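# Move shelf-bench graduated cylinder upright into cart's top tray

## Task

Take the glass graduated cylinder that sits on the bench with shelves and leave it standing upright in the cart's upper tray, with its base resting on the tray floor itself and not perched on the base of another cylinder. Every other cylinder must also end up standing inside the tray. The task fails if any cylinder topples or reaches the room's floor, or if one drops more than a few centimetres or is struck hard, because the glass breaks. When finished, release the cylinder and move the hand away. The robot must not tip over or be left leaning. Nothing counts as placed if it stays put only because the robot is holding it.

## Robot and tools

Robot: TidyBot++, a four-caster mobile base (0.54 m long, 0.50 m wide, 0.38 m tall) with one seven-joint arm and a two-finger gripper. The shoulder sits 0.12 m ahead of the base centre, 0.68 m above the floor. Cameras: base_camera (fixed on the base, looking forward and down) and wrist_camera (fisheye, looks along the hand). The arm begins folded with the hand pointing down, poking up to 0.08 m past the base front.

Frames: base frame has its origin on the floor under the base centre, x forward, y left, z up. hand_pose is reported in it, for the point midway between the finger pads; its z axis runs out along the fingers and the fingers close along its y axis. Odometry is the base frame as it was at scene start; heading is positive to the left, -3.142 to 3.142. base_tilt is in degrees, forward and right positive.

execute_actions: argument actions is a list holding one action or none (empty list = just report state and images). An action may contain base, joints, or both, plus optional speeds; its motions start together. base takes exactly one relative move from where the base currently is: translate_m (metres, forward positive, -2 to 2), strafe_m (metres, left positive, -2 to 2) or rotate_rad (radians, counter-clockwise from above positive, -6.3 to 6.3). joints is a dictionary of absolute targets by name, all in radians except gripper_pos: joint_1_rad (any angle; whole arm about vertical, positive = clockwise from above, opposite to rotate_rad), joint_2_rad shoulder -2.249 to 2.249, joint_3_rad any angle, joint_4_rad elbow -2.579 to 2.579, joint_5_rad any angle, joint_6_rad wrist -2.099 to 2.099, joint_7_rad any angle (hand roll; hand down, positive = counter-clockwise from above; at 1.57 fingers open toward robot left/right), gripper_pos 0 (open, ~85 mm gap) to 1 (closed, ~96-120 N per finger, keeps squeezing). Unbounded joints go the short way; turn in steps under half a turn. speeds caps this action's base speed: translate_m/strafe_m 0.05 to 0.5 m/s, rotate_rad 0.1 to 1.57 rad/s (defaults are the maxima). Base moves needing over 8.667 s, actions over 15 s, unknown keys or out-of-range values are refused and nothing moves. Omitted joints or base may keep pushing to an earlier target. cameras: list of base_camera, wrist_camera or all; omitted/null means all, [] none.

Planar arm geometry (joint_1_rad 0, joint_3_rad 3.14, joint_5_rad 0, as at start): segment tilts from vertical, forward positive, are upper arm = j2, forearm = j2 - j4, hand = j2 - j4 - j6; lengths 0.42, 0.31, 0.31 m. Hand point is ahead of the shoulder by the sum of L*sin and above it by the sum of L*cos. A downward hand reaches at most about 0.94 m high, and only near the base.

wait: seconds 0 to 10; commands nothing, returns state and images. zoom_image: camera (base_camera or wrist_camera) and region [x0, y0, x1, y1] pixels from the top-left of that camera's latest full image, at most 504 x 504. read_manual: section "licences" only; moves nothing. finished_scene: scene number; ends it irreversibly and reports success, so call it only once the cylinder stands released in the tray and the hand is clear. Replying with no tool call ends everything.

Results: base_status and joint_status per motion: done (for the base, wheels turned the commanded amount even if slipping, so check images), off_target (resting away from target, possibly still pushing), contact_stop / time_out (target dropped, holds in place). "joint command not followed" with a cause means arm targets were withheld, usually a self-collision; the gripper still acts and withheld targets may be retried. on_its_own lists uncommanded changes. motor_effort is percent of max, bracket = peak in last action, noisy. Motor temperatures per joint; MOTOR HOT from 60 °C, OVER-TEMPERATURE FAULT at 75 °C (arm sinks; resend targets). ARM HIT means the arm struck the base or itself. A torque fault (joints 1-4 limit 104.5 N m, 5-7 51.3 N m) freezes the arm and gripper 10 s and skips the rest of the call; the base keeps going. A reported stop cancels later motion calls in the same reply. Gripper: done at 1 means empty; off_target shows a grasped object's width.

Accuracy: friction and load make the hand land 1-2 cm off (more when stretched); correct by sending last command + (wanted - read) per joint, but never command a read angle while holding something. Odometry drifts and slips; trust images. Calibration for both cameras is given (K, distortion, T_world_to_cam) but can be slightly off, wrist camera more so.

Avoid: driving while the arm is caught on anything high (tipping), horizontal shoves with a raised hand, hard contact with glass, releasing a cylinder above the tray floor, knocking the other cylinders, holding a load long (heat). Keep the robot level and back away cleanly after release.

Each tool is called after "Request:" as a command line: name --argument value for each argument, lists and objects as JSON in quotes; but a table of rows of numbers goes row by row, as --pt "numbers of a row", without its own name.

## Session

Request:
execute_actions --actions '[{"joints":{"joint_1_rad":0.0,"joint_3_rad":3.14,"joint_5_rad":0.0,"joint_6_rad":0.3}}]'

Scene clock: 1.43 s.
Motor temperatures (°C, as the motors report them): [33 32 29 30 33 38 44]
base_odometry: x=+0.000 y=+0.000 heading=+0.000 (m, m, rad; odometry frame)
base_tilt: forward=+0.5 right=+0.1 (deg)
base_status: not commanded
joint_positions: joint_1_rad=-0.013 joint_2_rad=-0.367 joint_3_rad=+3.124 joint_4_rad=-2.531 joint_5_rad=+0.012 joint_6_rad=+0.292 joint_7_rad=+1.570 gripper_pos=+0.000
joint_status: all done
motor_effort: joint_1_rad=+0(0) joint_2_rad=-5(5) joint_3_rad=-1(1) joint_4_rad=+19(19) joint_5_rad=-1(1) joint_6_rad=+7(7) joint_7_rad=-1(1) (%)
hand_pose: x=+0.5253 y=+0.0154 z=+0.8058 quat_wxyz=(-0.004, +0.805, +0.019, +0.592) (m; base frame)
pictures: base_camera, wrist_camera
camera_calibration (this result's frames):
wrist_camera: T_world_to_cam=[[0.0473659, -0.998154, -0.0380177, 0.0245814], [-0.2478, 0.0251287, -0.968485, 0.970357], [0.967653, 0.0552939, -0.246152, -0.178337], [0, 0, 0, 1]] pos_world=[0.411858, 0.0100131, 0.896814]
Images, in order (width x height): base_camera 644x364, wrist_camera 644x476.

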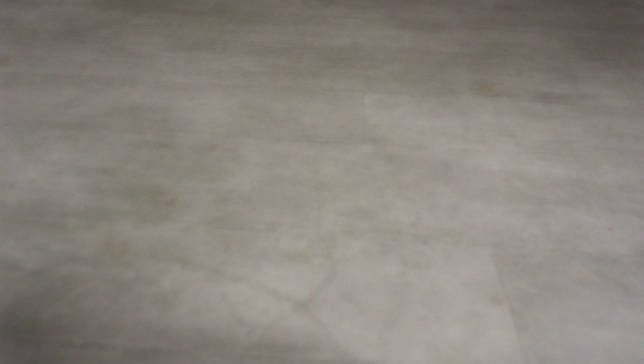

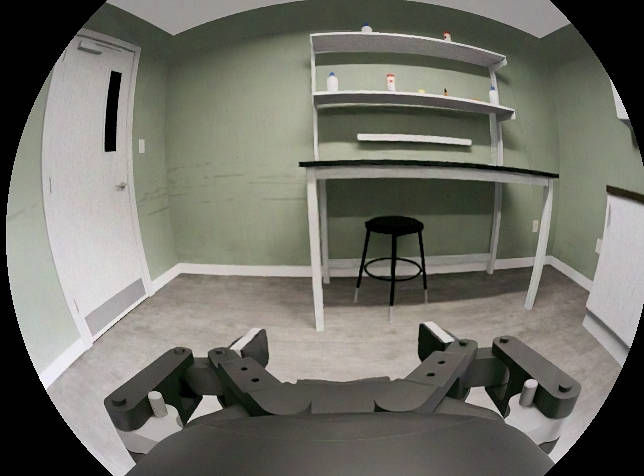

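Request:
execute_actions --actions '[{"base":{"strafe_m":-0.5},"joints":{"joint_2_rad":-0.1,"joint_4_rad":-1.1,"joint_6_rad":-0.95}}]' --cameras '["wrist_camera"]'

Scene clock: 6.73 s.
Motor temperatures (°C, as the motors report them): [33 32 29 30 33 38 44]
base_odometry: x=+0.000 y=-0.500 heading=+0.001 (m, m, rad; odometry frame)
base_tilt: forward=+0.5 right=+0.1 (deg)
base_status: done
joint_positions: joint_1_rad=-0.011 joint_2_rad=-0.121 joint_3_rad=+3.133 joint_4_rad=-1.124 joint_5_rad=+0.012 joint_6_rad=-0.921 joint_7_rad=+1.570 gripper_pos=+0.000
joint_status: all done
motor_effort: joint_1_rad=+1(2) joint_2_rad=-13(14) joint_3_rad=+0(3) joint_4_rad=+19(23) joint_5_rad=-1(1) joint_6_rad=+8(7) joint_7_rad=-1(0) (%)
hand_pose: x=+0.6251 y=+0.0084 z=+1.1609 quat_wxyz=(+0.001, +0.820, +0.008, +0.572) (m; base frame)
pictures: wrist_camera
camera_calibration (this result's frames):
wrist_camera: T_world_to_cam=[[0.0201377, -0.99884, -0.0437348, 0.0500051], [-0.295473, 0.0358441, -0.954678, 1.35286], [0.955139, 0.0321475, -0.294409, -0.123044], [0, 0, 0, 1]] pos_world=[0.51625, 0.00541071, 1.25751]
Images, in order (width x height): wrist_camera 644x476.

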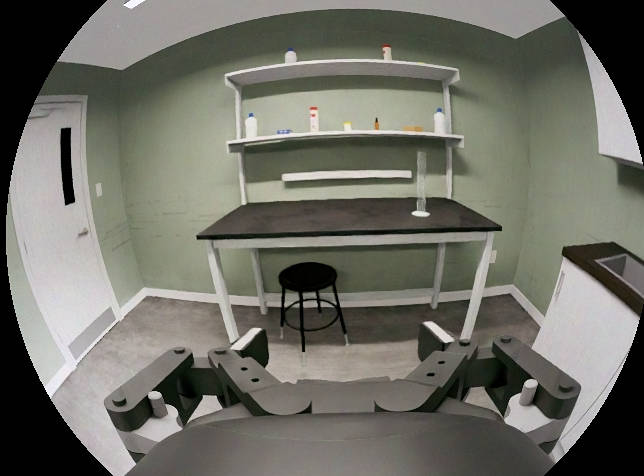

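Request:
execute_actions --actions '[{"base":{"strafe_m":-0.44},"joints":{"joint_1_rad":-1.9}}]' --cameras '["wrist_camera"]'

Scene clock: 14.07 s.
Motor temperatures (°C, as the motors report them): [33 32 29 30 33 38 44]
base_odometry: x=+0.001 y=-0.940 heading=+0.001 (m, m, rad; odometry frame)
base_tilt: forward=+0.5 right=+0.1 (deg)
base_status: done
joint_positions: joint_1_rad=-1.886 joint_2_rad=-0.111 joint_3_rad=+3.137 joint_4_rad=-1.124 joint_5_rad=+0.012 joint_6_rad=-0.922 joint_7_rad=+1.570 gripper_pos=+0.000
joint_status: all done
motor_effort: joint_1_rad=+1(3) joint_2_rad=-14(16) joint_3_rad=+0(2) joint_4_rad=+20(20) joint_5_rad=+0(0) joint_6_rad=+7(8) joint_7_rad=-1(1) (%)
hand_pose: x=-0.0400 y=+0.4857 z=+1.1554 quat_wxyz=(-0.456, +0.482, +0.668, +0.337) (m; base frame)
pictures: wrist_camera
camera_calibration (this result's frames):
wrist_camera: T_world_to_cam=[[0.948321, 0.314205, -0.0442946, -0.060037], [0.0561504, -0.303559, -0.951157, 1.30881], [-0.312304, 0.899515, -0.305514, 0.0361402], [0, 0, 0, 1]] pos_world=[-0.00526882, 0.383654, 1.25326]
Images, in order (width x height): wrist_camera 644x476.

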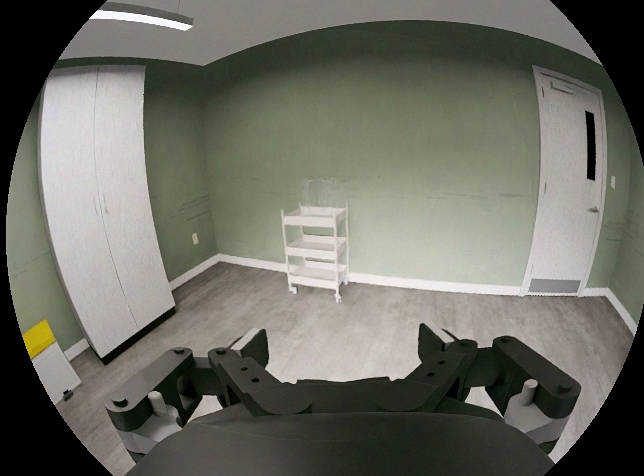

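Request:
zoom_image --camera "wrist_camera" --region '[270, 160, 370, 240]'

Region (270, 160, 370, 240) of wrist_camera's 644x476 image, scaled by 5.040; it fills the top 403 rows of this view, and the rest is white.

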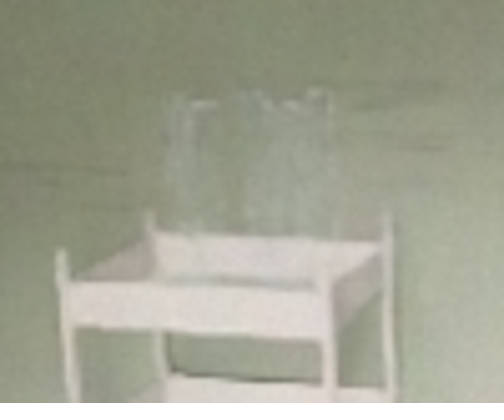

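Request:
execute_actions --actions '[{"base":{"translate_m":0.85},"joints":{"joint_1_rad":0.012,"joint_2_rad":0.098,"joint_4_rad":-0.74,"joint_6_rad":-1.115}}]'

Scene clock: 21.77 s.
Motor temperatures (°C, as the motors report them): [33 32 29 31 33 38 44]
base_odometry: x=+0.851 y=-0.940 heading=+0.001 (m, m, rad; odometry frame)
base_tilt: forward=+0.5 right=+0.1 (deg)
base_status: done
joint_positions: joint_1_rad=-0.001 joint_2_rad=+0.089 joint_3_rad=+3.137 joint_4_rad=-0.768 joint_5_rad=+0.012 joint_6_rad=-1.085 joint_7_rad=+1.570 gripper_pos=+0.000
joint_status: all done
motor_effort: joint_1_rad=+1(4) joint_2_rad=-20(22) joint_3_rad=-1(3) joint_4_rad=+18(20) joint_5_rad=+0(0) joint_6_rad=+7(7) joint_7_rad=-1(1) (%)
hand_pose: x=+0.6839 y=+0.0009 z=+1.1940 quat_wxyz=(+0.004, +0.825, +0.001, +0.565) (m; base frame)
pictures: base_camera, wrist_camera
camera_calibration (this result's frames):
wrist_camera: T_world_to_cam=[[0.00433749, -0.998915, -0.0463751, 0.0567581], [-0.311852, 0.0427116, -0.94917, 1.40674], [0.950121, 0.0185792, -0.311328, -0.145495], [0, 0, 0, 1]] pos_world=[0.576686, -0.00068441, 1.29257]
Images, in order (width x height): base_camera 644x364, wrist_camera 644x476.

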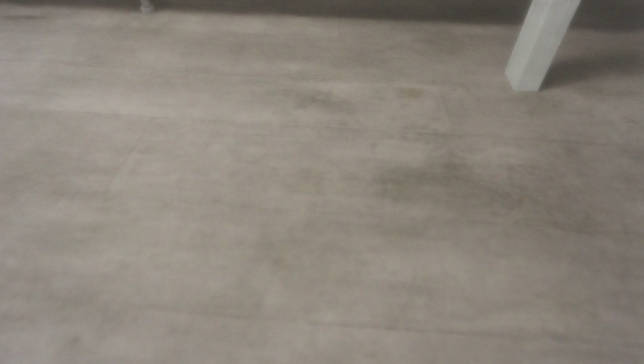

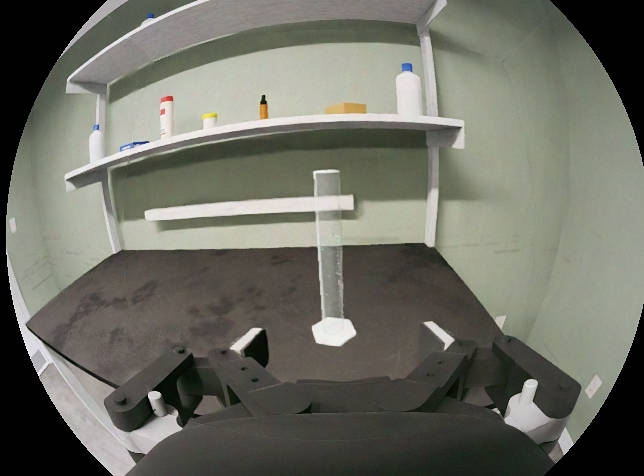

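Request:
execute_actions --actions '[{"base":{"translate_m":0.24},"speeds":{"translate_m":0.2},"joints":{"joint_1_rad":-0.02}}]' --cameras '["wrist_camera"]'

Scene clock: 27.17 s.
Motor temperatures (°C, as the motors report them): [33 32 29 31 33 38 44]
base_odometry: x=+1.091 y=-0.940 heading=+0.000 (m, m, rad; odometry frame)
base_tilt: forward=+0.5 right=+0.1 (deg)
base_status: done
joint_positions: joint_1_rad=-0.013 joint_2_rad=+0.096 joint_3_rad=+3.137 joint_4_rad=-0.764 joint_5_rad=+0.012 joint_6_rad=-1.087 joint_7_rad=+1.570 gripper_pos=+0.000
joint_status: all done
motor_effort: joint_1_rad=+1(1) joint_2_rad=-20(23) joint_3_rad=-1(2) joint_4_rad=+18(19) joint_5_rad=+0(1) joint_6_rad=+7(8) joint_7_rad=-1(1) (%)
hand_pose: x=+0.6871 y=+0.0078 z=+1.1911 quat_wxyz=(+0.001, +0.827, +0.006, +0.562) (m; base frame)
pictures: wrist_camera
camera_calibration (this result's frames):
wrist_camera: T_world_to_cam=[[0.0161687, -0.998791, -0.0464224, 0.0554263], [-0.318144, 0.0388764, -0.947245, 1.40675], [0.947904, 0.0300847, -0.317131, -0.141319], [0, 0, 0, 1]] pos_world=[0.580609, 0.00492157, 1.29029]
Images, in order (width x height): wrist_camera 644x476.

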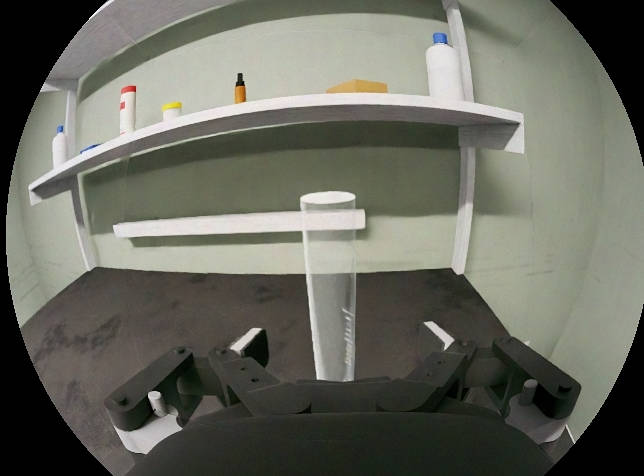

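Request:
execute_actions --actions '[{"base":{"translate_m":0.075},"speeds":{"translate_m":0.1},"joints":{"joint_1_rad":-0.032}}]' --cameras '["wrist_camera"]'

Scene clock: 31.30 s.
Motor temperatures (°C, as the motors report them): [33 32 29 31 33 38 44]
base_odometry: x=+1.167 y=-0.940 heading=+0.000 (m, m, rad; odometry frame)
base_tilt: forward=+0.5 right=+0.1 (deg)
base_status: done
joint_positions: joint_1_rad=-0.019 joint_2_rad=+0.098 joint_3_rad=+3.137 joint_4_rad=-0.763 joint_5_rad=+0.012 joint_6_rad=-1.088 joint_7_rad=+1.570 gripper_pos=+0.000
joint_status: all done
motor_effort: joint_1_rad=+0(0) joint_2_rad=-20(23) joint_3_rad=-1(2) joint_4_rad=+18(19) joint_5_rad=-1(1) joint_6_rad=+8(8) joint_7_rad=+0(1) (%)
hand_pose: x=+0.6878 y=+0.0112 z=+1.1904 quat_wxyz=(-0.001, +0.827, +0.009, +0.562) (m; base frame)
pictures: wrist_camera
camera_calibration (this result's frames):
wrist_camera: T_world_to_cam=[[0.0220773, -0.998678, -0.046431, 0.0547363], [-0.319606, 0.0369551, -0.94683, 1.40674], [0.947293, 0.0357431, -0.318367, -0.140429], [0, 0, 0, 1]] pos_world=[0.581421, 0.00769716, 1.28978]
Images, in order (width x height): wrist_camera 644x476.

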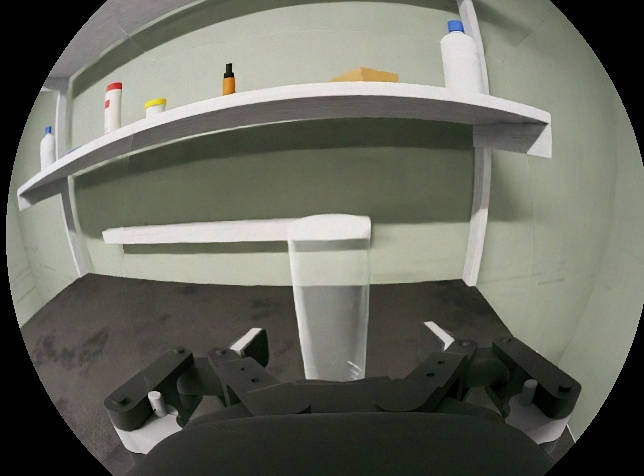

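Request:
execute_actions --actions '[{"base":{"translate_m":0.02},"speeds":{"translate_m":0.05},"joints":{"joint_1_rad":-0.047,"gripper_pos":0.25}}]' --cameras '["wrist_camera"]'

Scene clock: 34.93 s.
Motor temperatures (°C, as the motors report them): [33 32 29 31 33 38 44]
base_odometry: x=+1.187 y=-0.940 heading=+0.000 (m, m, rad; odometry frame)
base_tilt: forward=+0.6 right=+0.1 (deg)
base_status: done
joint_positions: joint_1_rad=-0.032 joint_2_rad=+0.097 joint_3_rad=+3.137 joint_4_rad=-0.763 joint_5_rad=+0.012 joint_6_rad=-1.088 joint_7_rad=+1.570 gripper_pos=+0.250
joint_status: all done
motor_effort: joint_1_rad=+0(1) joint_2_rad=-20(24) joint_3_rad=+0(1) joint_4_rad=+18(19) joint_5_rad=-1(1) joint_6_rad=+7(8) joint_7_rad=-1(0) (%)
hand_pose: x=+0.6873 y=+0.0187 z=+1.1908 quat_wxyz=(-0.005, +0.827, +0.014, +0.562) (m; base frame)
pictures: wrist_camera
camera_calibration (this result's frames):
wrist_camera: T_world_to_cam=[[0.0352559, -0.998299, -0.0464309, 0.0531712], [-0.319496, 0.0327626, -0.947021, 1.40689], [0.946931, 0.0482226, -0.317798, -0.140734], [0, 0, 0, 1]] pos_world=[0.580885, 0.0137741, 1.29009]
Images, in order (width x height): wrist_camera 644x476.

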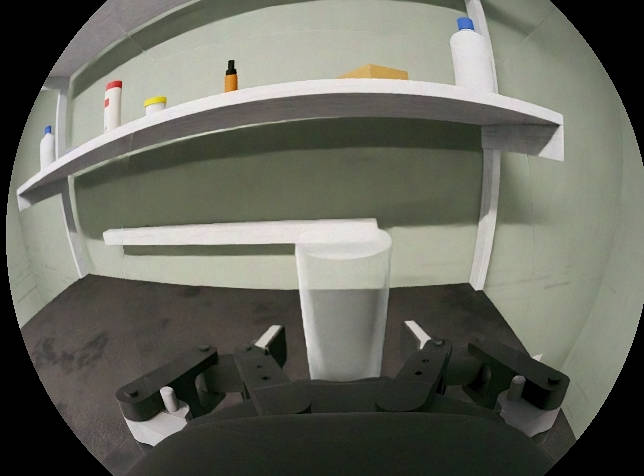

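Centred. Close and lift.

Request:
execute_actions --actions '[{"joints":{"gripper_pos":0.8}}]' --cameras '["wrist_camera"]'

Scene clock: 37.03 s.
Motor temperatures (°C, as the motors report them): [33 32 29 31 33 38 44]
base_odometry: x=+1.187 y=-0.940 heading=+0.000 (m, m, rad; odometry frame)
base_tilt: forward=+0.6 right=+0.1 (deg)
base_status: not commanded
joint_positions: joint_1_rad=-0.032 joint_2_rad=+0.097 joint_3_rad=+3.137 joint_4_rad=-0.762 joint_5_rad=+0.012 joint_6_rad=-1.088 joint_7_rad=+1.570 gripper_pos=+0.565
joint_status: gripper_pos off_target (ended at +0.565, target +0.800)
motor_effort: joint_1_rad=+0(1) joint_2_rad=-20(20) joint_3_rad=+0(0) joint_4_rad=+17(19) joint_5_rad=+0(0) joint_6_rad=+8(8) joint_7_rad=+0(0) (%)
hand_pose: x=+0.6872 y=+0.0187 z=+1.1912 quat_wxyz=(-0.005, +0.827, +0.014, +0.562) (m; base frame)
pictures: wrist_camera
camera_calibration (this result's frames):
wrist_camera: T_world_to_cam=[[0.0352796, -0.998298, -0.0464338, 0.0531743], [-0.318966, 0.0327849, -0.947199, 1.40704], [0.947109, 0.0482276, -0.317266, -0.141279], [0, 0, 0, 1]] pos_world=[0.580727, 0.0137679, 1.29039]
Images, in order (width x height): wrist_camera 644x476.

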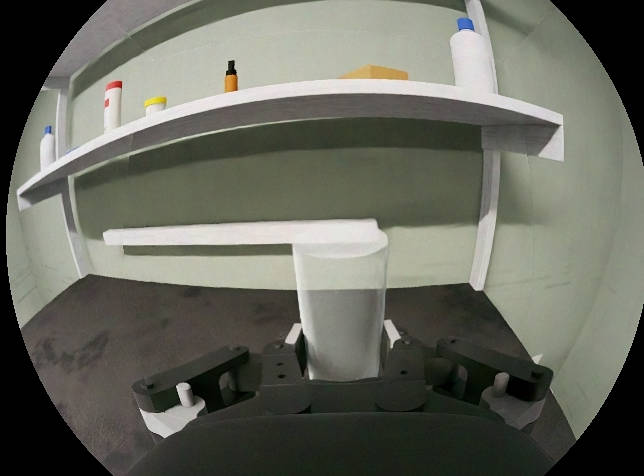

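Request:
execute_actions --actions '[{"joints":{"joint_4_rad":-0.60,"joint_6_rad":-1.245}}]' --cameras '[]'

Request:
execute_actions --actions '[{"base":{"translate_m":-0.7},"speeds":{"translate_m":0.35}}]' --cameras '["wrist_camera"]'

Request:
execute_actions --actions '[{"base":{"rotate_rad":1.571},"speeds":{"rotate_rad":0.8}}]' --cameras '["wrist_camera"]'

Scene clock: 41.23 s.
Motor temperatures (°C, as the motors report them): [33 32 29 31 33 38 44]
base_odometry: x=+1.187 y=-0.940 heading=+0.000 (m, m, rad; odometry frame)
base_tilt: forward=+0.6 right=+0.1 (deg)
base_status: not commanded
joint_positions: joint_1_rad=-0.032 joint_2_rad=+0.102 joint_3_rad=+3.137 joint_4_rad=-0.632 joint_5_rad=+0.012 joint_6_rad=-1.226 joint_7_rad=+1.570 gripper_pos=+0.565
joint_status: all done
motor_effort: joint_1_rad=+0(0) joint_2_rad=-20(23) joint_3_rad=-1(1) joint_4_rad=+18(20) joint_5_rad=+0(0) joint_6_rad=+9(10) joint_7_rad=-1(1) (%)
hand_pose: x=+0.6599 y=+0.0175 z=+1.2157 quat_wxyz=(-0.005, +0.830, +0.013, +0.557) (m; base frame)
pictures: none
No camera images: the call's "cameras" was empty. Leave "cameras" out to get every camera's image.

Scene clock: 44.37 s.
Motor temperatures (°C, as the motors report them): [33 32 29 31 33 38 44]
base_odometry: x=+0.487 y=-0.941 heading=+0.000 (m, m, rad; odometry frame)
base_tilt: forward=+0.5 right=+0.0 (deg)
base_status: done
joint_positions: joint_1_rad=-0.035 joint_2_rad=+0.107 joint_3_rad=+3.137 joint_4_rad=-0.631 joint_5_rad=+0.012 joint_6_rad=-1.231 joint_7_rad=+1.570 gripper_pos=+0.565
joint_status: not commanded
motor_effort: joint_1_rad=+1(4) joint_2_rad=-21(25) joint_3_rad=-1(2) joint_4_rad=+18(20) joint_5_rad=-1(0) joint_6_rad=+9(10) joint_7_rad=-1(1) (%)
hand_pose: x=+0.6619 y=+0.0191 z=+1.2121 quat_wxyz=(-0.005, +0.833, +0.015, +0.553) (m; base frame)
pictures: wrist_camera
camera_calibration (this result's frames):
wrist_camera: T_world_to_cam=[[0.0358638, -0.99822, -0.047642, 0.0564766], [-0.33878, 0.0327059, -0.940297, 1.42356], [0.940182, 0.0498628, -0.337004, -0.0822617], [0, 0, 0, 1]] pos_world=[0.557591, 0.0139189, 1.31354]
Images, in order (width x height): wrist_camera 644x476.

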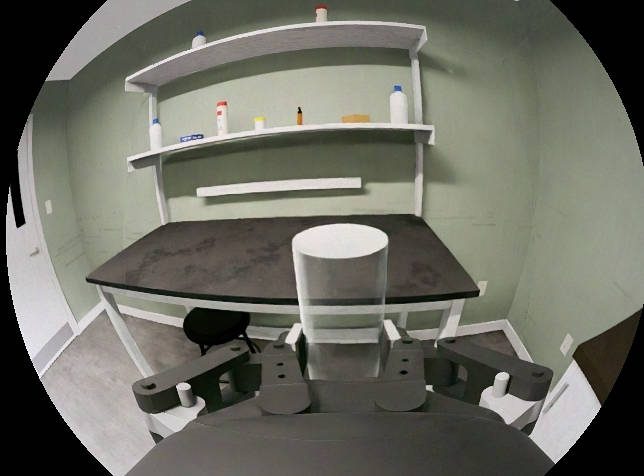

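Scene clock: 47.13 s.
Motor temperatures (°C, as the motors report them): [33 32 29 31 33 38 44]
base_odometry: x=+0.487 y=-0.941 heading=+1.570 (m, m, rad; odometry frame)
base_tilt: forward=+0.5 right=+0.0 (deg)
base_status: done
joint_positions: joint_1_rad=-0.043 joint_2_rad=+0.107 joint_3_rad=+3.138 joint_4_rad=-0.631 joint_5_rad=+0.012 joint_6_rad=-1.231 joint_7_rad=+1.570 gripper_pos=+0.565
joint_status: not commanded
motor_effort: joint_1_rad=+1(4) joint_2_rad=-21(22) joint_3_rad=-1(4) joint_4_rad=+18(19) joint_5_rad=+0(3) joint_6_rad=+9(9) joint_7_rad=-1(1) (%)
hand_pose: x=+0.6618 y=+0.0229 z=+1.2121 quat_wxyz=(-0.007, +0.833, +0.018, +0.553) (m; base frame)
pictures: wrist_camera
camera_calibration (this result's frames):
wrist_camera: T_world_to_cam=[[0.0428362, -0.997951, -0.0475361, 0.0555772], [-0.339134, 0.0302306, -0.940252, 1.42358], [0.939762, 0.056398, -0.337144, -0.0820249], [0, 0, 0, 1]] pos_world=[0.557489, 0.0170535, 1.31351]
Images, in order (width x height): wrist_camera 644x476.

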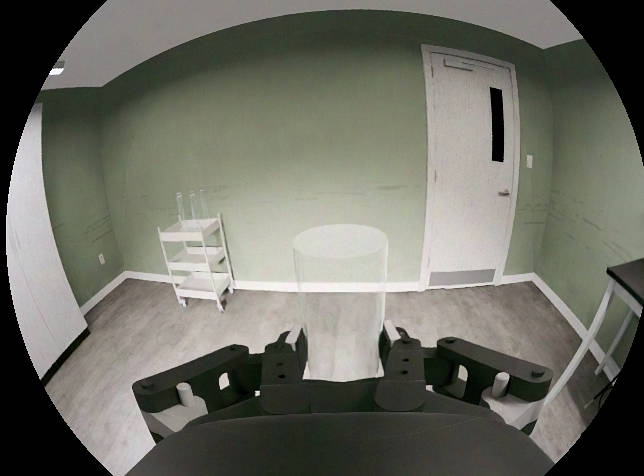

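Request:
execute_actions --actions '[{"base":{"translate_m":1.15},"speeds":{"translate_m":0.4},"joints":{"joint_2_rad":-0.07,"joint_4_rad":-1.293,"joint_6_rad":-0.666}}]' --cameras '[]'

Request:
execute_actions --actions '[{"base":{"strafe_m":1.0},"speeds":{"strafe_m":0.4}}]'

Request:
zoom_image --camera "wrist_camera" --region '[120, 130, 360, 340]'

Scene clock: 57.17 s.
Motor temperatures (°C, as the motors report them): [33 32 29 31 33 38 44]
base_odometry: x=+0.486 y=+0.209 heading=+1.571 (m, m, rad; odometry frame)
base_tilt: forward=+0.6 right=+0.1 (deg)
base_status: done
joint_positions: joint_1_rad=-0.043 joint_2_rad=-0.045 joint_3_rad=+3.138 joint_4_rad=-1.282 joint_5_rad=+0.012 joint_6_rad=-0.703 joint_7_rad=+1.570 gripper_pos=+0.565
joint_status: all done
motor_effort: joint_1_rad=+1(0) joint_2_rad=-20(24) joint_3_rad=-1(1) joint_4_rad=+23(24) joint_5_rad=+0(0) joint_6_rad=+9(10) joint_7_rad=-1(1) (%)
hand_pose: x=+0.6867 y=+0.0255 z=+1.0927 quat_wxyz=(-0.007, +0.825, +0.021, +0.565) (m; base frame)
pictures: none
No camera images: the call's "cameras" was empty. Leave "cameras" out to get every camera's image.

Scene clock: 60.83 s.
Motor temperatures (°C, as the motors report them): [33 32 29 31 33 38 44]
base_odometry: x=-0.514 y=+0.210 heading=+1.571 (m, m, rad; odometry frame)
base_tilt: forward=+0.5 right=+0.1 (deg)
base_status: done
joint_positions: joint_1_rad=-0.044 joint_2_rad=-0.045 joint_3_rad=+3.139 joint_4_rad=-1.283 joint_5_rad=+0.012 joint_6_rad=-0.702 joint_7_rad=+1.570 gripper_pos=+0.565
joint_status: not commanded
motor_effort: joint_1_rad=+1(2) joint_2_rad=-20(20) joint_3_rad=+0(3) joint_4_rad=+23(24) joint_5_rad=+0(2) joint_6_rad=+9(10) joint_7_rad=+0(1) (%)
hand_pose: x=+0.6868 y=+0.0255 z=+1.0927 quat_wxyz=(-0.007, +0.825, +0.021, +0.565) (m; base frame)
pictures: base_camera, wrist_camera
camera_calibration (this result's frames):
wrist_camera: T_world_to_cam=[[0.0495679, -0.997823, -0.0435088, 0.0423718], [-0.311724, 0.0259304, -0.949819, 1.31145], [0.948879, 0.0606433, -0.30976, -0.182188], [0, 0, 0, 1]] pos_world=[0.579586, 0.0193215, 1.19105]
Images, in order (width x height): base_camera 644x364, wrist_camera 644x476.

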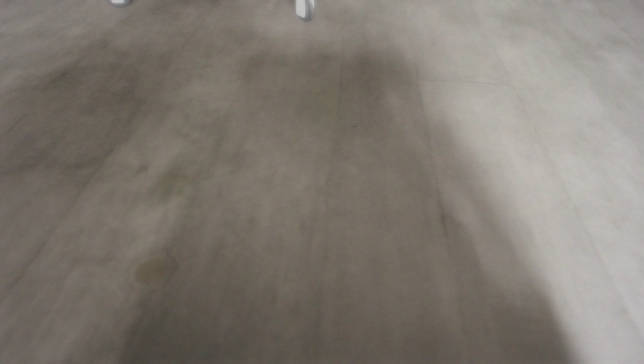

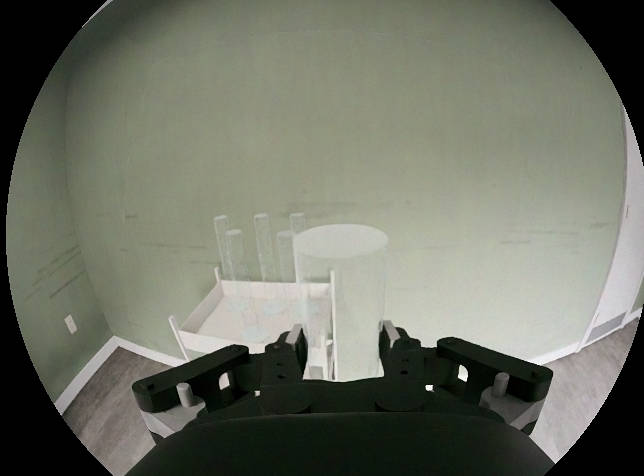

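Region (120, 130, 360, 340) of wrist_camera's 644x476 image, scaled by 2.100; it fills the top 441 rows of this view, and the rest is white.

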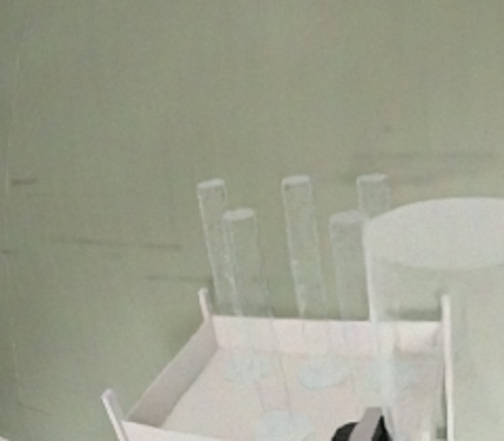

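Request:
execute_actions --actions '[{"base":{"strafe_m":0.385},"speeds":{"strafe_m":0.35}}]' --cameras '["wrist_camera"]'

Request:
execute_actions --actions '[{"base":{"translate_m":0.27},"speeds":{"translate_m":0.2}}]'

Scene clock: 68.50 s.
Motor temperatures (°C, as the motors report them): [33 32 29 31 33 38 44]
base_odometry: x=-0.900 y=+0.210 heading=+1.571 (m, m, rad; odometry frame)
base_tilt: forward=+0.5 right=+0.0 (deg)
base_status: done
joint_positions: joint_1_rad=-0.044 joint_2_rad=-0.045 joint_3_rad=+3.139 joint_4_rad=-1.283 joint_5_rad=+0.012 joint_6_rad=-0.702 joint_7_rad=+1.570 gripper_pos=+0.565
joint_status: not commanded
motor_effort: joint_1_rad=+1(2) joint_2_rad=-20(22) joint_3_rad=+0(3) joint_4_rad=+23(24) joint_5_rad=+0(1) joint_6_rad=+9(9) joint_7_rad=-1(1) (%)
hand_pose: x=+0.6867 y=+0.0256 z=+1.0927 quat_wxyz=(-0.007, +0.825, +0.021, +0.565) (m; base frame)
pictures: wrist_camera
camera_calibration (this result's frames):
wrist_camera: T_world_to_cam=[[0.0497064, -0.997815, -0.0435192, 0.0423621], [-0.311666, 0.025901, -0.949839, 1.31145], [0.948891, 0.0607765, -0.309698, -0.182217], [0, 0, 0, 1]] pos_world=[0.579533, 0.0193762, 1.19108]
Images, in order (width x height): wrist_camera 644x476.

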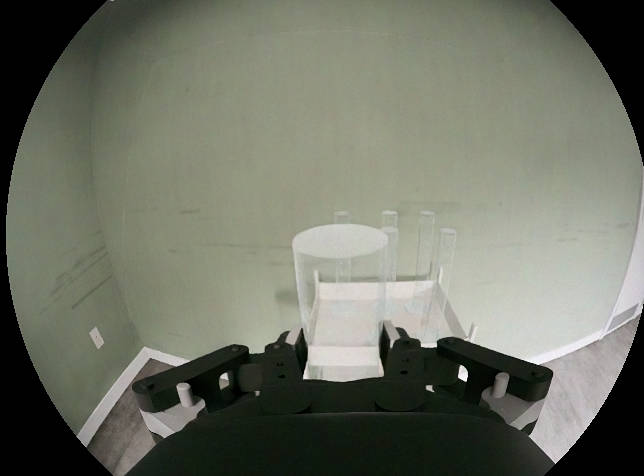

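Scene clock: 70.63 s.
Motor temperatures (°C, as the motors report them): [33 32 29 31 33 38 44]
base_odometry: x=-0.900 y=+0.480 heading=+1.571 (m, m, rad; odometry frame)
base_tilt: forward=+0.6 right=+0.1 (deg)
base_status: done
joint_positions: joint_1_rad=-0.044 joint_2_rad=-0.054 joint_3_rad=+3.139 joint_4_rad=-1.284 joint_5_rad=+0.012 joint_6_rad=-0.701 joint_7_rad=+1.570 gripper_pos=+0.565
joint_status: not commanded
motor_effort: joint_1_rad=+0(0) joint_2_rad=-20(23) joint_3_rad=-1(2) joint_4_rad=+24(25) joint_5_rad=-1(1) joint_6_rad=+9(10) joint_7_rad=+0(1) (%)
hand_pose: x=+0.6831 y=+0.0254 z=+1.0976 quat_wxyz=(-0.008, +0.822, +0.021, +0.569) (m; base frame)
pictures: base_camera, wrist_camera
camera_calibration (this result's frames):
wrist_camera: T_world_to_cam=[[0.0501067, -0.997798, -0.043463, 0.042261], [-0.303114, 0.0262723, -0.952592, 1.31212], [0.951636, 0.0609055, -0.30113, -0.188584], [0, 0, 0, 1]] pos_world=[0.575069, 0.0191812, 1.19497]
Images, in order (width x height): base_camera 644x364, wrist_camera 644x476.

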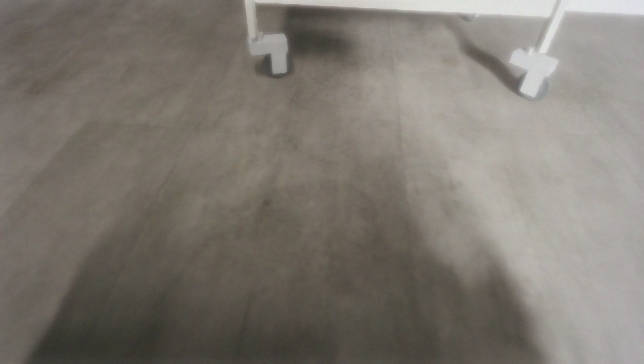

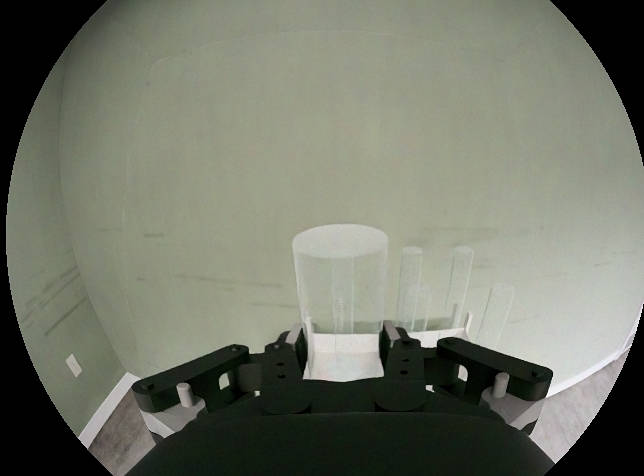

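Request:
execute_actions --actions '[{"base":{"translate_m":0.23},"speeds":{"translate_m":0.12}}]'

Scene clock: 79.13 s.
Motor temperatures (°C, as the motors report them): [33 33 29 31 33 38 44]
base_odometry: x=-0.900 y=+0.710 heading=+1.572 (m, m, rad; odometry frame)
base_tilt: forward=+0.5 right=+0.1 (deg)
base_status: done
joint_positions: joint_1_rad=-0.044 joint_2_rad=-0.057 joint_3_rad=+3.139 joint_4_rad=-1.284 joint_5_rad=+0.012 joint_6_rad=-0.701 joint_7_rad=+1.570 gripper_pos=+0.565
joint_status: not commanded
motor_effort: joint_1_rad=+1(2) joint_2_rad=-20(23) joint_3_rad=-1(2) joint_4_rad=+24(24) joint_5_rad=-1(0) joint_6_rad=+9(9) joint_7_rad=-1(1) (%)
hand_pose: x=+0.6820 y=+0.0254 z=+1.0991 quat_wxyz=(-0.008, +0.821, +0.021, +0.570) (m; base frame)
pictures: base_camera, wrist_camera
camera_calibration (this result's frames):
wrist_camera: T_world_to_cam=[[0.0502295, -0.997792, -0.0434452, 0.0422316], [-0.300459, 0.0263882, -0.953429, 1.31234], [0.952471, 0.0609438, -0.298471, -0.190509], [0, 0, 0, 1]] pos_world=[0.573637, 0.0191184, 1.19619]
Images, in order (width x height): base_camera 644x364, wrist_camera 644x476.

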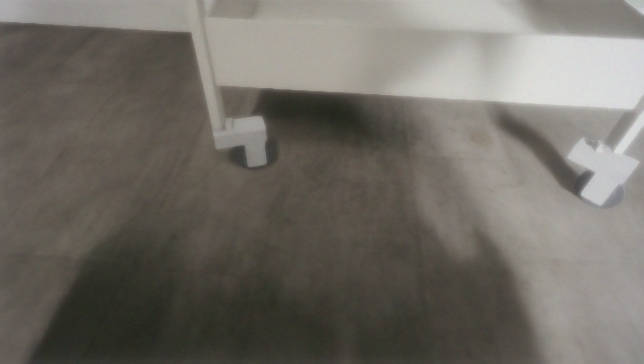

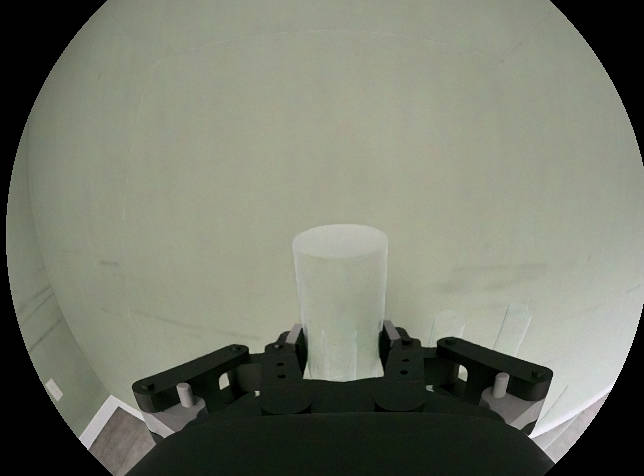

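Request:
execute_actions --actions '[{"joints":{"joint_2_rad":-0.09,"joint_4_rad":-1.555,"joint_6_rad":-0.443}}]' --cameras '["wrist_camera"]'

Request:
execute_actions --actions '[{"joints":{"joint_4_rad":-1.732,"joint_6_rad":-0.272}}]' --cameras '["wrist_camera"]'

Scene clock: 86.17 s.
Motor temperatures (°C, as the motors report them): [33 33 29 31 33 39 44]
base_odometry: x=-0.900 y=+0.710 heading=+1.572 (m, m, rad; odometry frame)
base_tilt: forward=+0.6 right=+0.1 (deg)
base_status: not commanded
joint_positions: joint_1_rad=-0.044 joint_2_rad=-0.060 joint_3_rad=+3.139 joint_4_rad=-1.547 joint_5_rad=+0.012 joint_6_rad=-0.484 joint_7_rad=+1.570 gripper_pos=+0.565
joint_status: all done
motor_effort: joint_1_rad=+1(1) joint_2_rad=-20(21) joint_3_rad=-1(0) joint_4_rad=+24(25) joint_5_rad=-1(0) joint_6_rad=+9(10) joint_7_rad=-1(1) (%)
hand_pose: x=+0.6931 y=+0.0266 z=+1.0067 quat_wxyz=(-0.008, +0.833, +0.022, +0.552) (m; base frame)
pictures: wrist_camera
camera_calibration (this result's frames):
wrist_camera: T_world_to_cam=[[0.0509795, -0.997772, -0.043031, 0.0379227], [-0.341222, 0.0230923, -0.939699, 1.2421], [0.938599, 0.0625885, -0.339285, -0.178107], [0, 0, 0, 1]] pos_world=[0.58907, 0.0203027, 1.1084]
Images, in order (width x height): wrist_camera 644x476.

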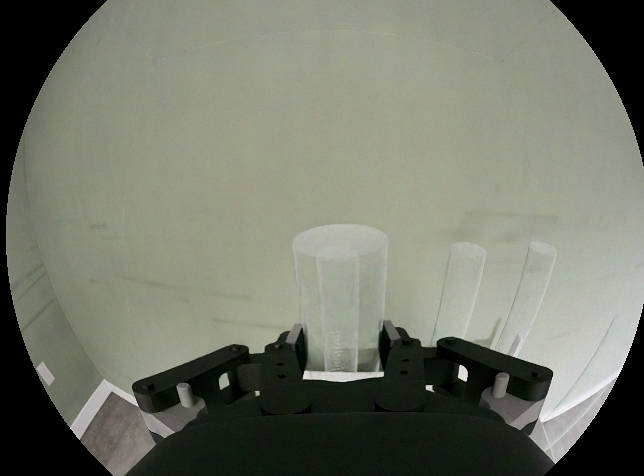

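Scene clock: 87.33 s.
Motor temperatures (°C, as the motors report them): [33 33 29 31 33 39 44]
base_odometry: x=-0.900 y=+0.710 heading=+1.572 (m, m, rad; odometry frame)
base_tilt: forward=+0.6 right=+0.1 (deg)
base_status: not commanded
joint_positions: joint_1_rad=-0.044 joint_2_rad=-0.064 joint_3_rad=+3.139 joint_4_rad=-1.726 joint_5_rad=+0.012 joint_6_rad=-0.313 joint_7_rad=+1.570 gripper_pos=+0.565
joint_status: all done
motor_effort: joint_1_rad=+1(1) joint_2_rad=-20(21) joint_3_rad=-1(1) joint_4_rad=+24(26) joint_5_rad=-1(1) joint_6_rad=+10(9) joint_7_rad=-1(1) (%)
hand_pose: x=+0.6908 y=+0.0270 z=+0.9509 quat_wxyz=(-0.008, +0.834, +0.023, +0.551) (m; base frame)
pictures: wrist_camera
camera_calibration (this result's frames):
wrist_camera: T_world_to_cam=[[0.0529367, -0.99767, -0.043045, 0.0347864], [-0.344461, 0.0222165, -0.938538, 1.19], [0.937307, 0.0645104, -0.342483, -0.191035], [0, 0, 0, 1]] pos_world=[0.587126, 0.0205914, 1.05293]
Images, in order (width x height): wrist_camera 644x476.

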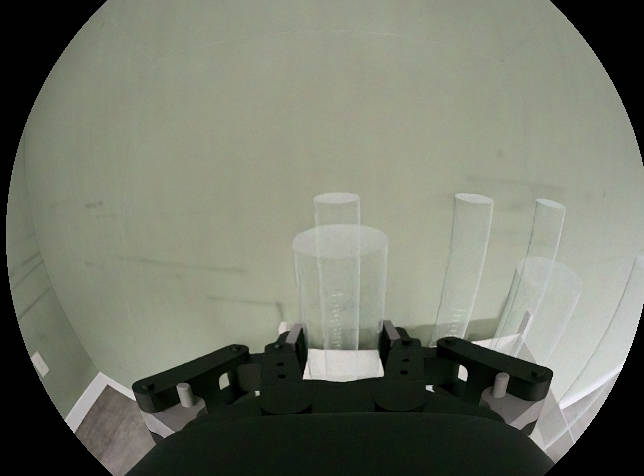

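Request:
execute_actions --actions '[{"joints":{"joint_4_rad":-1.782,"joint_6_rad":-0.194}}]' --cameras '[]'

Request:
execute_actions --actions '[{"joints":{"joint_4_rad":-1.812,"joint_6_rad":-0.164}}]' --cameras '["wrist_camera"]'

Scene clock: 89.87 s.
Motor temperatures (°C, as the motors report them): [33 33 29 31 33 39 44]
base_odometry: x=-0.900 y=+0.710 heading=+1.572 (m, m, rad; odometry frame)
base_tilt: forward=+0.5 right=+0.1 (deg)
base_status: not commanded
joint_positions: joint_1_rad=-0.044 joint_2_rad=-0.064 joint_3_rad=+3.139 joint_4_rad=-1.772 joint_5_rad=+0.012 joint_6_rad=-0.233 joint_7_rad=+1.570 gripper_pos=+0.565
joint_status: all done
motor_effort: joint_1_rad=+1(0) joint_2_rad=-20(21) joint_3_rad=-1(0) joint_4_rad=+24(25) joint_5_rad=+0(0) joint_6_rad=+9(9) joint_7_rad=+0(1) (%)
hand_pose: x=+0.6929 y=+0.0274 z=+0.9459 quat_wxyz=(-0.009, +0.825, +0.023, +0.565) (m; base frame)
pictures: none
No camera images: the call's "cameras" was empty. Leave "cameras" out to get every camera's image.

Scene clock: 90.53 s.
Motor temperatures (°C, as the motors report them): [33 33 29 31 33 39 44]
base_odometry: x=-0.900 y=+0.710 heading=+1.572 (m, m, rad; odometry frame)
base_tilt: forward=+0.6 right=+0.1 (deg)
base_status: not commanded
joint_positions: joint_1_rad=-0.044 joint_2_rad=-0.064 joint_3_rad=+3.139 joint_4_rad=-1.800 joint_5_rad=+0.012 joint_6_rad=-0.201 joint_7_rad=+1.570 gripper_pos=+0.565
joint_status: all done
motor_effort: joint_1_rad=+0(1) joint_2_rad=-20(20) joint_3_rad=-1(1) joint_4_rad=+24(24) joint_5_rad=+0(0) joint_6_rad=+9(10) joint_7_rad=-1(1) (%)
hand_pose: x=+0.6921 y=+0.0275 z=+0.9390 quat_wxyz=(-0.009, +0.823, +0.023, +0.567) (m; base frame)
pictures: wrist_camera
camera_calibration (this result's frames):
wrist_camera: T_world_to_cam=[[0.0559496, -0.99751, -0.0429285, 0.0324785], [-0.30845, 0.0236239, -0.950947, 1.16595], [0.949594, 0.0664464, -0.30636, -0.238894], [0, 0, 0, 1]] pos_world=[0.584671, 0.020727, 1.03696]
Images, in order (width x height): wrist_camera 644x476.

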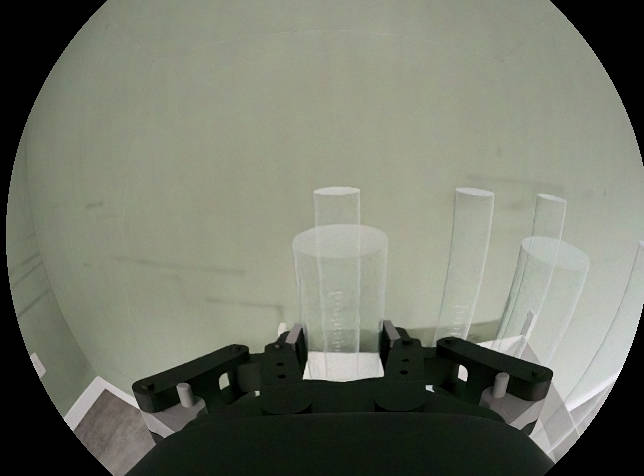

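Request:
execute_actions --actions '[{"joints":{"joint_4_rad":-1.845,"joint_6_rad":-0.14}}]' --cameras '["wrist_camera"]'

Scene clock: 92.53 s.
Motor temperatures (°C, as the motors report them): [33 33 29 31 33 39 44]
base_odometry: x=-0.900 y=+0.710 heading=+1.572 (m, m, rad; odometry frame)
base_tilt: forward=+0.6 right=+0.1 (deg)
base_status: not commanded
joint_positions: joint_1_rad=-0.044 joint_2_rad=-0.072 joint_3_rad=+3.139 joint_4_rad=-1.821 joint_5_rad=+0.012 joint_6_rad=-0.172 joint_7_rad=+1.570 gripper_pos=+0.565
joint_status: all done
motor_effort: joint_1_rad=+1(0) joint_2_rad=-17(20) joint_3_rad=-1(0) joint_4_rad=+22(24) joint_5_rad=+0(0) joint_6_rad=+8(10) joint_7_rad=+0(1) (%)
hand_pose: x=+0.6898 y=+0.0275 z=+0.9390 quat_wxyz=(-0.009, +0.819, +0.023, +0.573) (m; base frame)
pictures: wrist_camera
camera_calibration (this result's frames):
wrist_camera: T_world_to_cam=[[0.056957, -0.997458, -0.04282, 0.0318154], [-0.293915, 0.0242367, -0.955524, 1.15945], [0.954133, 0.0670092, -0.291787, -0.253464], [0, 0, 0, 1]] pos_world=[0.580804, 0.0206178, 1.03528]
Images, in order (width x height): wrist_camera 644x476.

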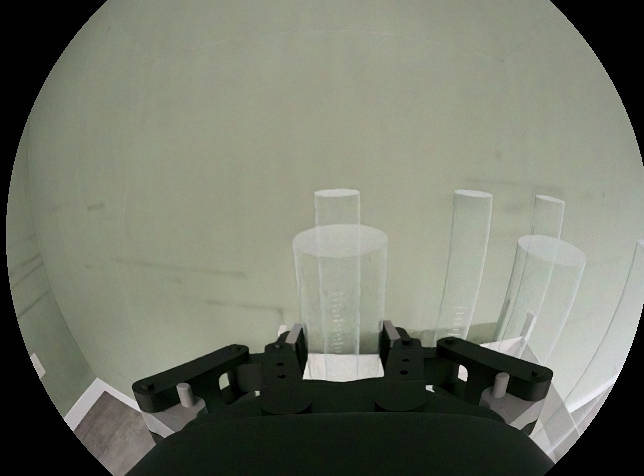

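Contact.

Request:
execute_actions --actions '[{"joints":{"gripper_pos":0.3}}]' --cameras '["wrist_camera"]'

Request:
execute_actions --actions '[{"base":{"translate_m":-0.45},"speeds":{"translate_m":0.2}}]' --cameras '["wrist_camera"]'

Request:
zoom_image --camera "wrist_camera" --region '[260, 140, 520, 360]'

Scene clock: 96.00 s.
Motor temperatures (°C, as the motors report them): [33 33 29 31 33 39 44]
base_odometry: x=-0.900 y=+0.710 heading=+1.572 (m, m, rad; odometry frame)
base_tilt: forward=+0.5 right=+0.0 (deg)
base_status: not commanded
joint_positions: joint_1_rad=-0.044 joint_2_rad=-0.072 joint_3_rad=+3.139 joint_4_rad=-1.821 joint_5_rad=+0.012 joint_6_rad=-0.170 joint_7_rad=+1.570 gripper_pos=+0.300
joint_status: all done
motor_effort: joint_1_rad=+1(1) joint_2_rad=-18(18) joint_3_rad=+0(0) joint_4_rad=+21(23) joint_5_rad=+0(0) joint_6_rad=+8(9) joint_7_rad=-1(1) (%)
hand_pose: x=+0.6899 y=+0.0275 z=+0.9395 quat_wxyz=(-0.009, +0.819, +0.023, +0.574) (m; base frame)
pictures: wrist_camera
camera_calibration (this result's frames):
wrist_camera: T_world_to_cam=[[0.0570579, -0.997453, -0.0428049, 0.0317601], [-0.292172, 0.0243151, -0.956057, 1.15927], [0.954662, 0.0670569, -0.29004, -0.255422], [0, 0, 0, 1]] pos_world=[0.580737, 0.0206192, 1.03561]
Images, in order (width x height): wrist_camera 644x476.

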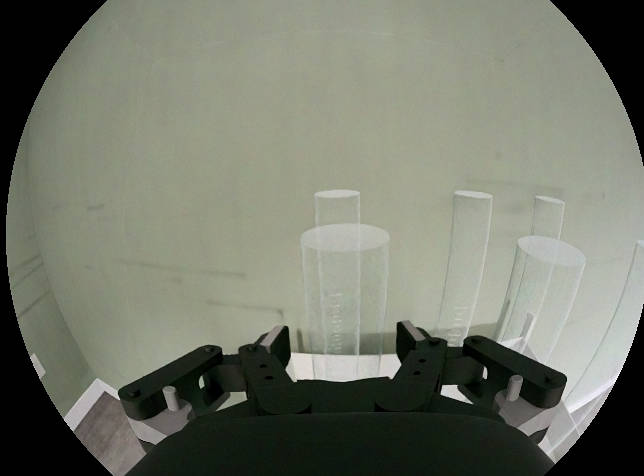

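Scene clock: 99.03 s.
Motor temperatures (°C, as the motors report them): [33 33 29 31 33 39 44]
base_odometry: x=-0.900 y=+0.260 heading=+1.572 (m, m, rad; odometry frame)
base_tilt: forward=+0.5 right=+0.1 (deg)
base_status: done
joint_positions: joint_1_rad=-0.044 joint_2_rad=-0.083 joint_3_rad=+3.139 joint_4_rad=-1.822 joint_5_rad=+0.012 joint_6_rad=-0.167 joint_7_rad=+1.570 gripper_pos=+0.300
joint_status: not commanded
motor_effort: joint_1_rad=+1(1) joint_2_rad=-17(21) joint_3_rad=-1(3) joint_4_rad=+22(23) joint_5_rad=-1(1) joint_6_rad=+7(8) joint_7_rad=-1(1) (%)
hand_pose: x=+0.6873 y=+0.0275 z=+0.9458 quat_wxyz=(-0.009, +0.815, +0.023, +0.579) (m; base frame)
pictures: wrist_camera
camera_calibration (this result's frames):
wrist_camera: T_world_to_cam=[[0.0577076, -0.997422, -0.0426533, 0.0315302], [-0.280217, 0.0248241, -0.959616, 1.15973], [0.9582, 0.0673293, -0.278062, -0.26494], [0, 0, 0, 1]] pos_world=[0.577021, 0.020498, 1.04057]
Images, in order (width x height): wrist_camera 644x476.

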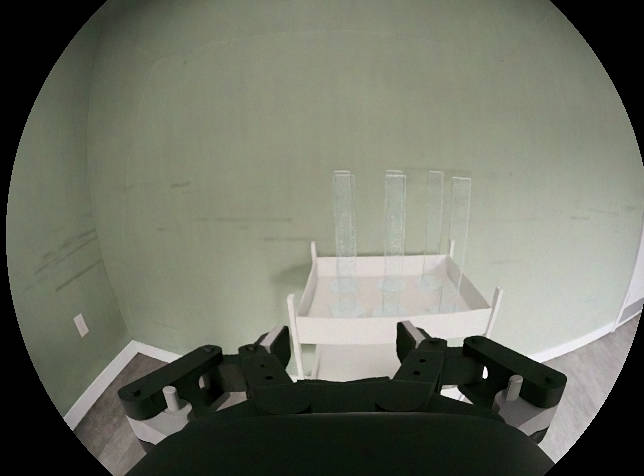

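Region (260, 140, 520, 360) of wrist_camera's 644x476 image, scaled by 1.938; it fills the top 426 rows of this view, and the rest is white.

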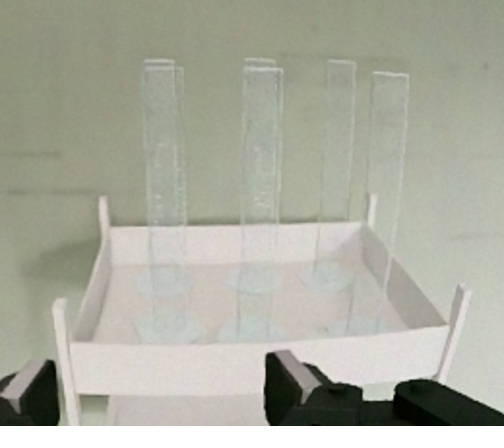

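Request:
zoom_image --camera "wrist_camera" --region '[310, 270, 420, 330]'

Region (310, 270, 420, 330) of wrist_camera's 644x476 image, scaled by 4.582; it fills the top 275 rows of this view, and the rest is white.

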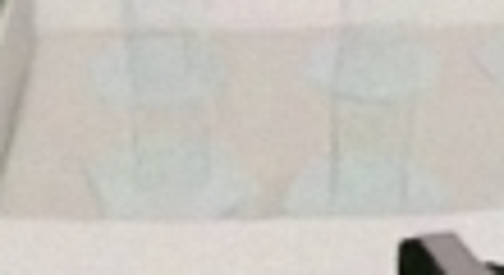

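The feet are separated.

Request:
finished_scene --scene 2

The scene is finished: the task was done.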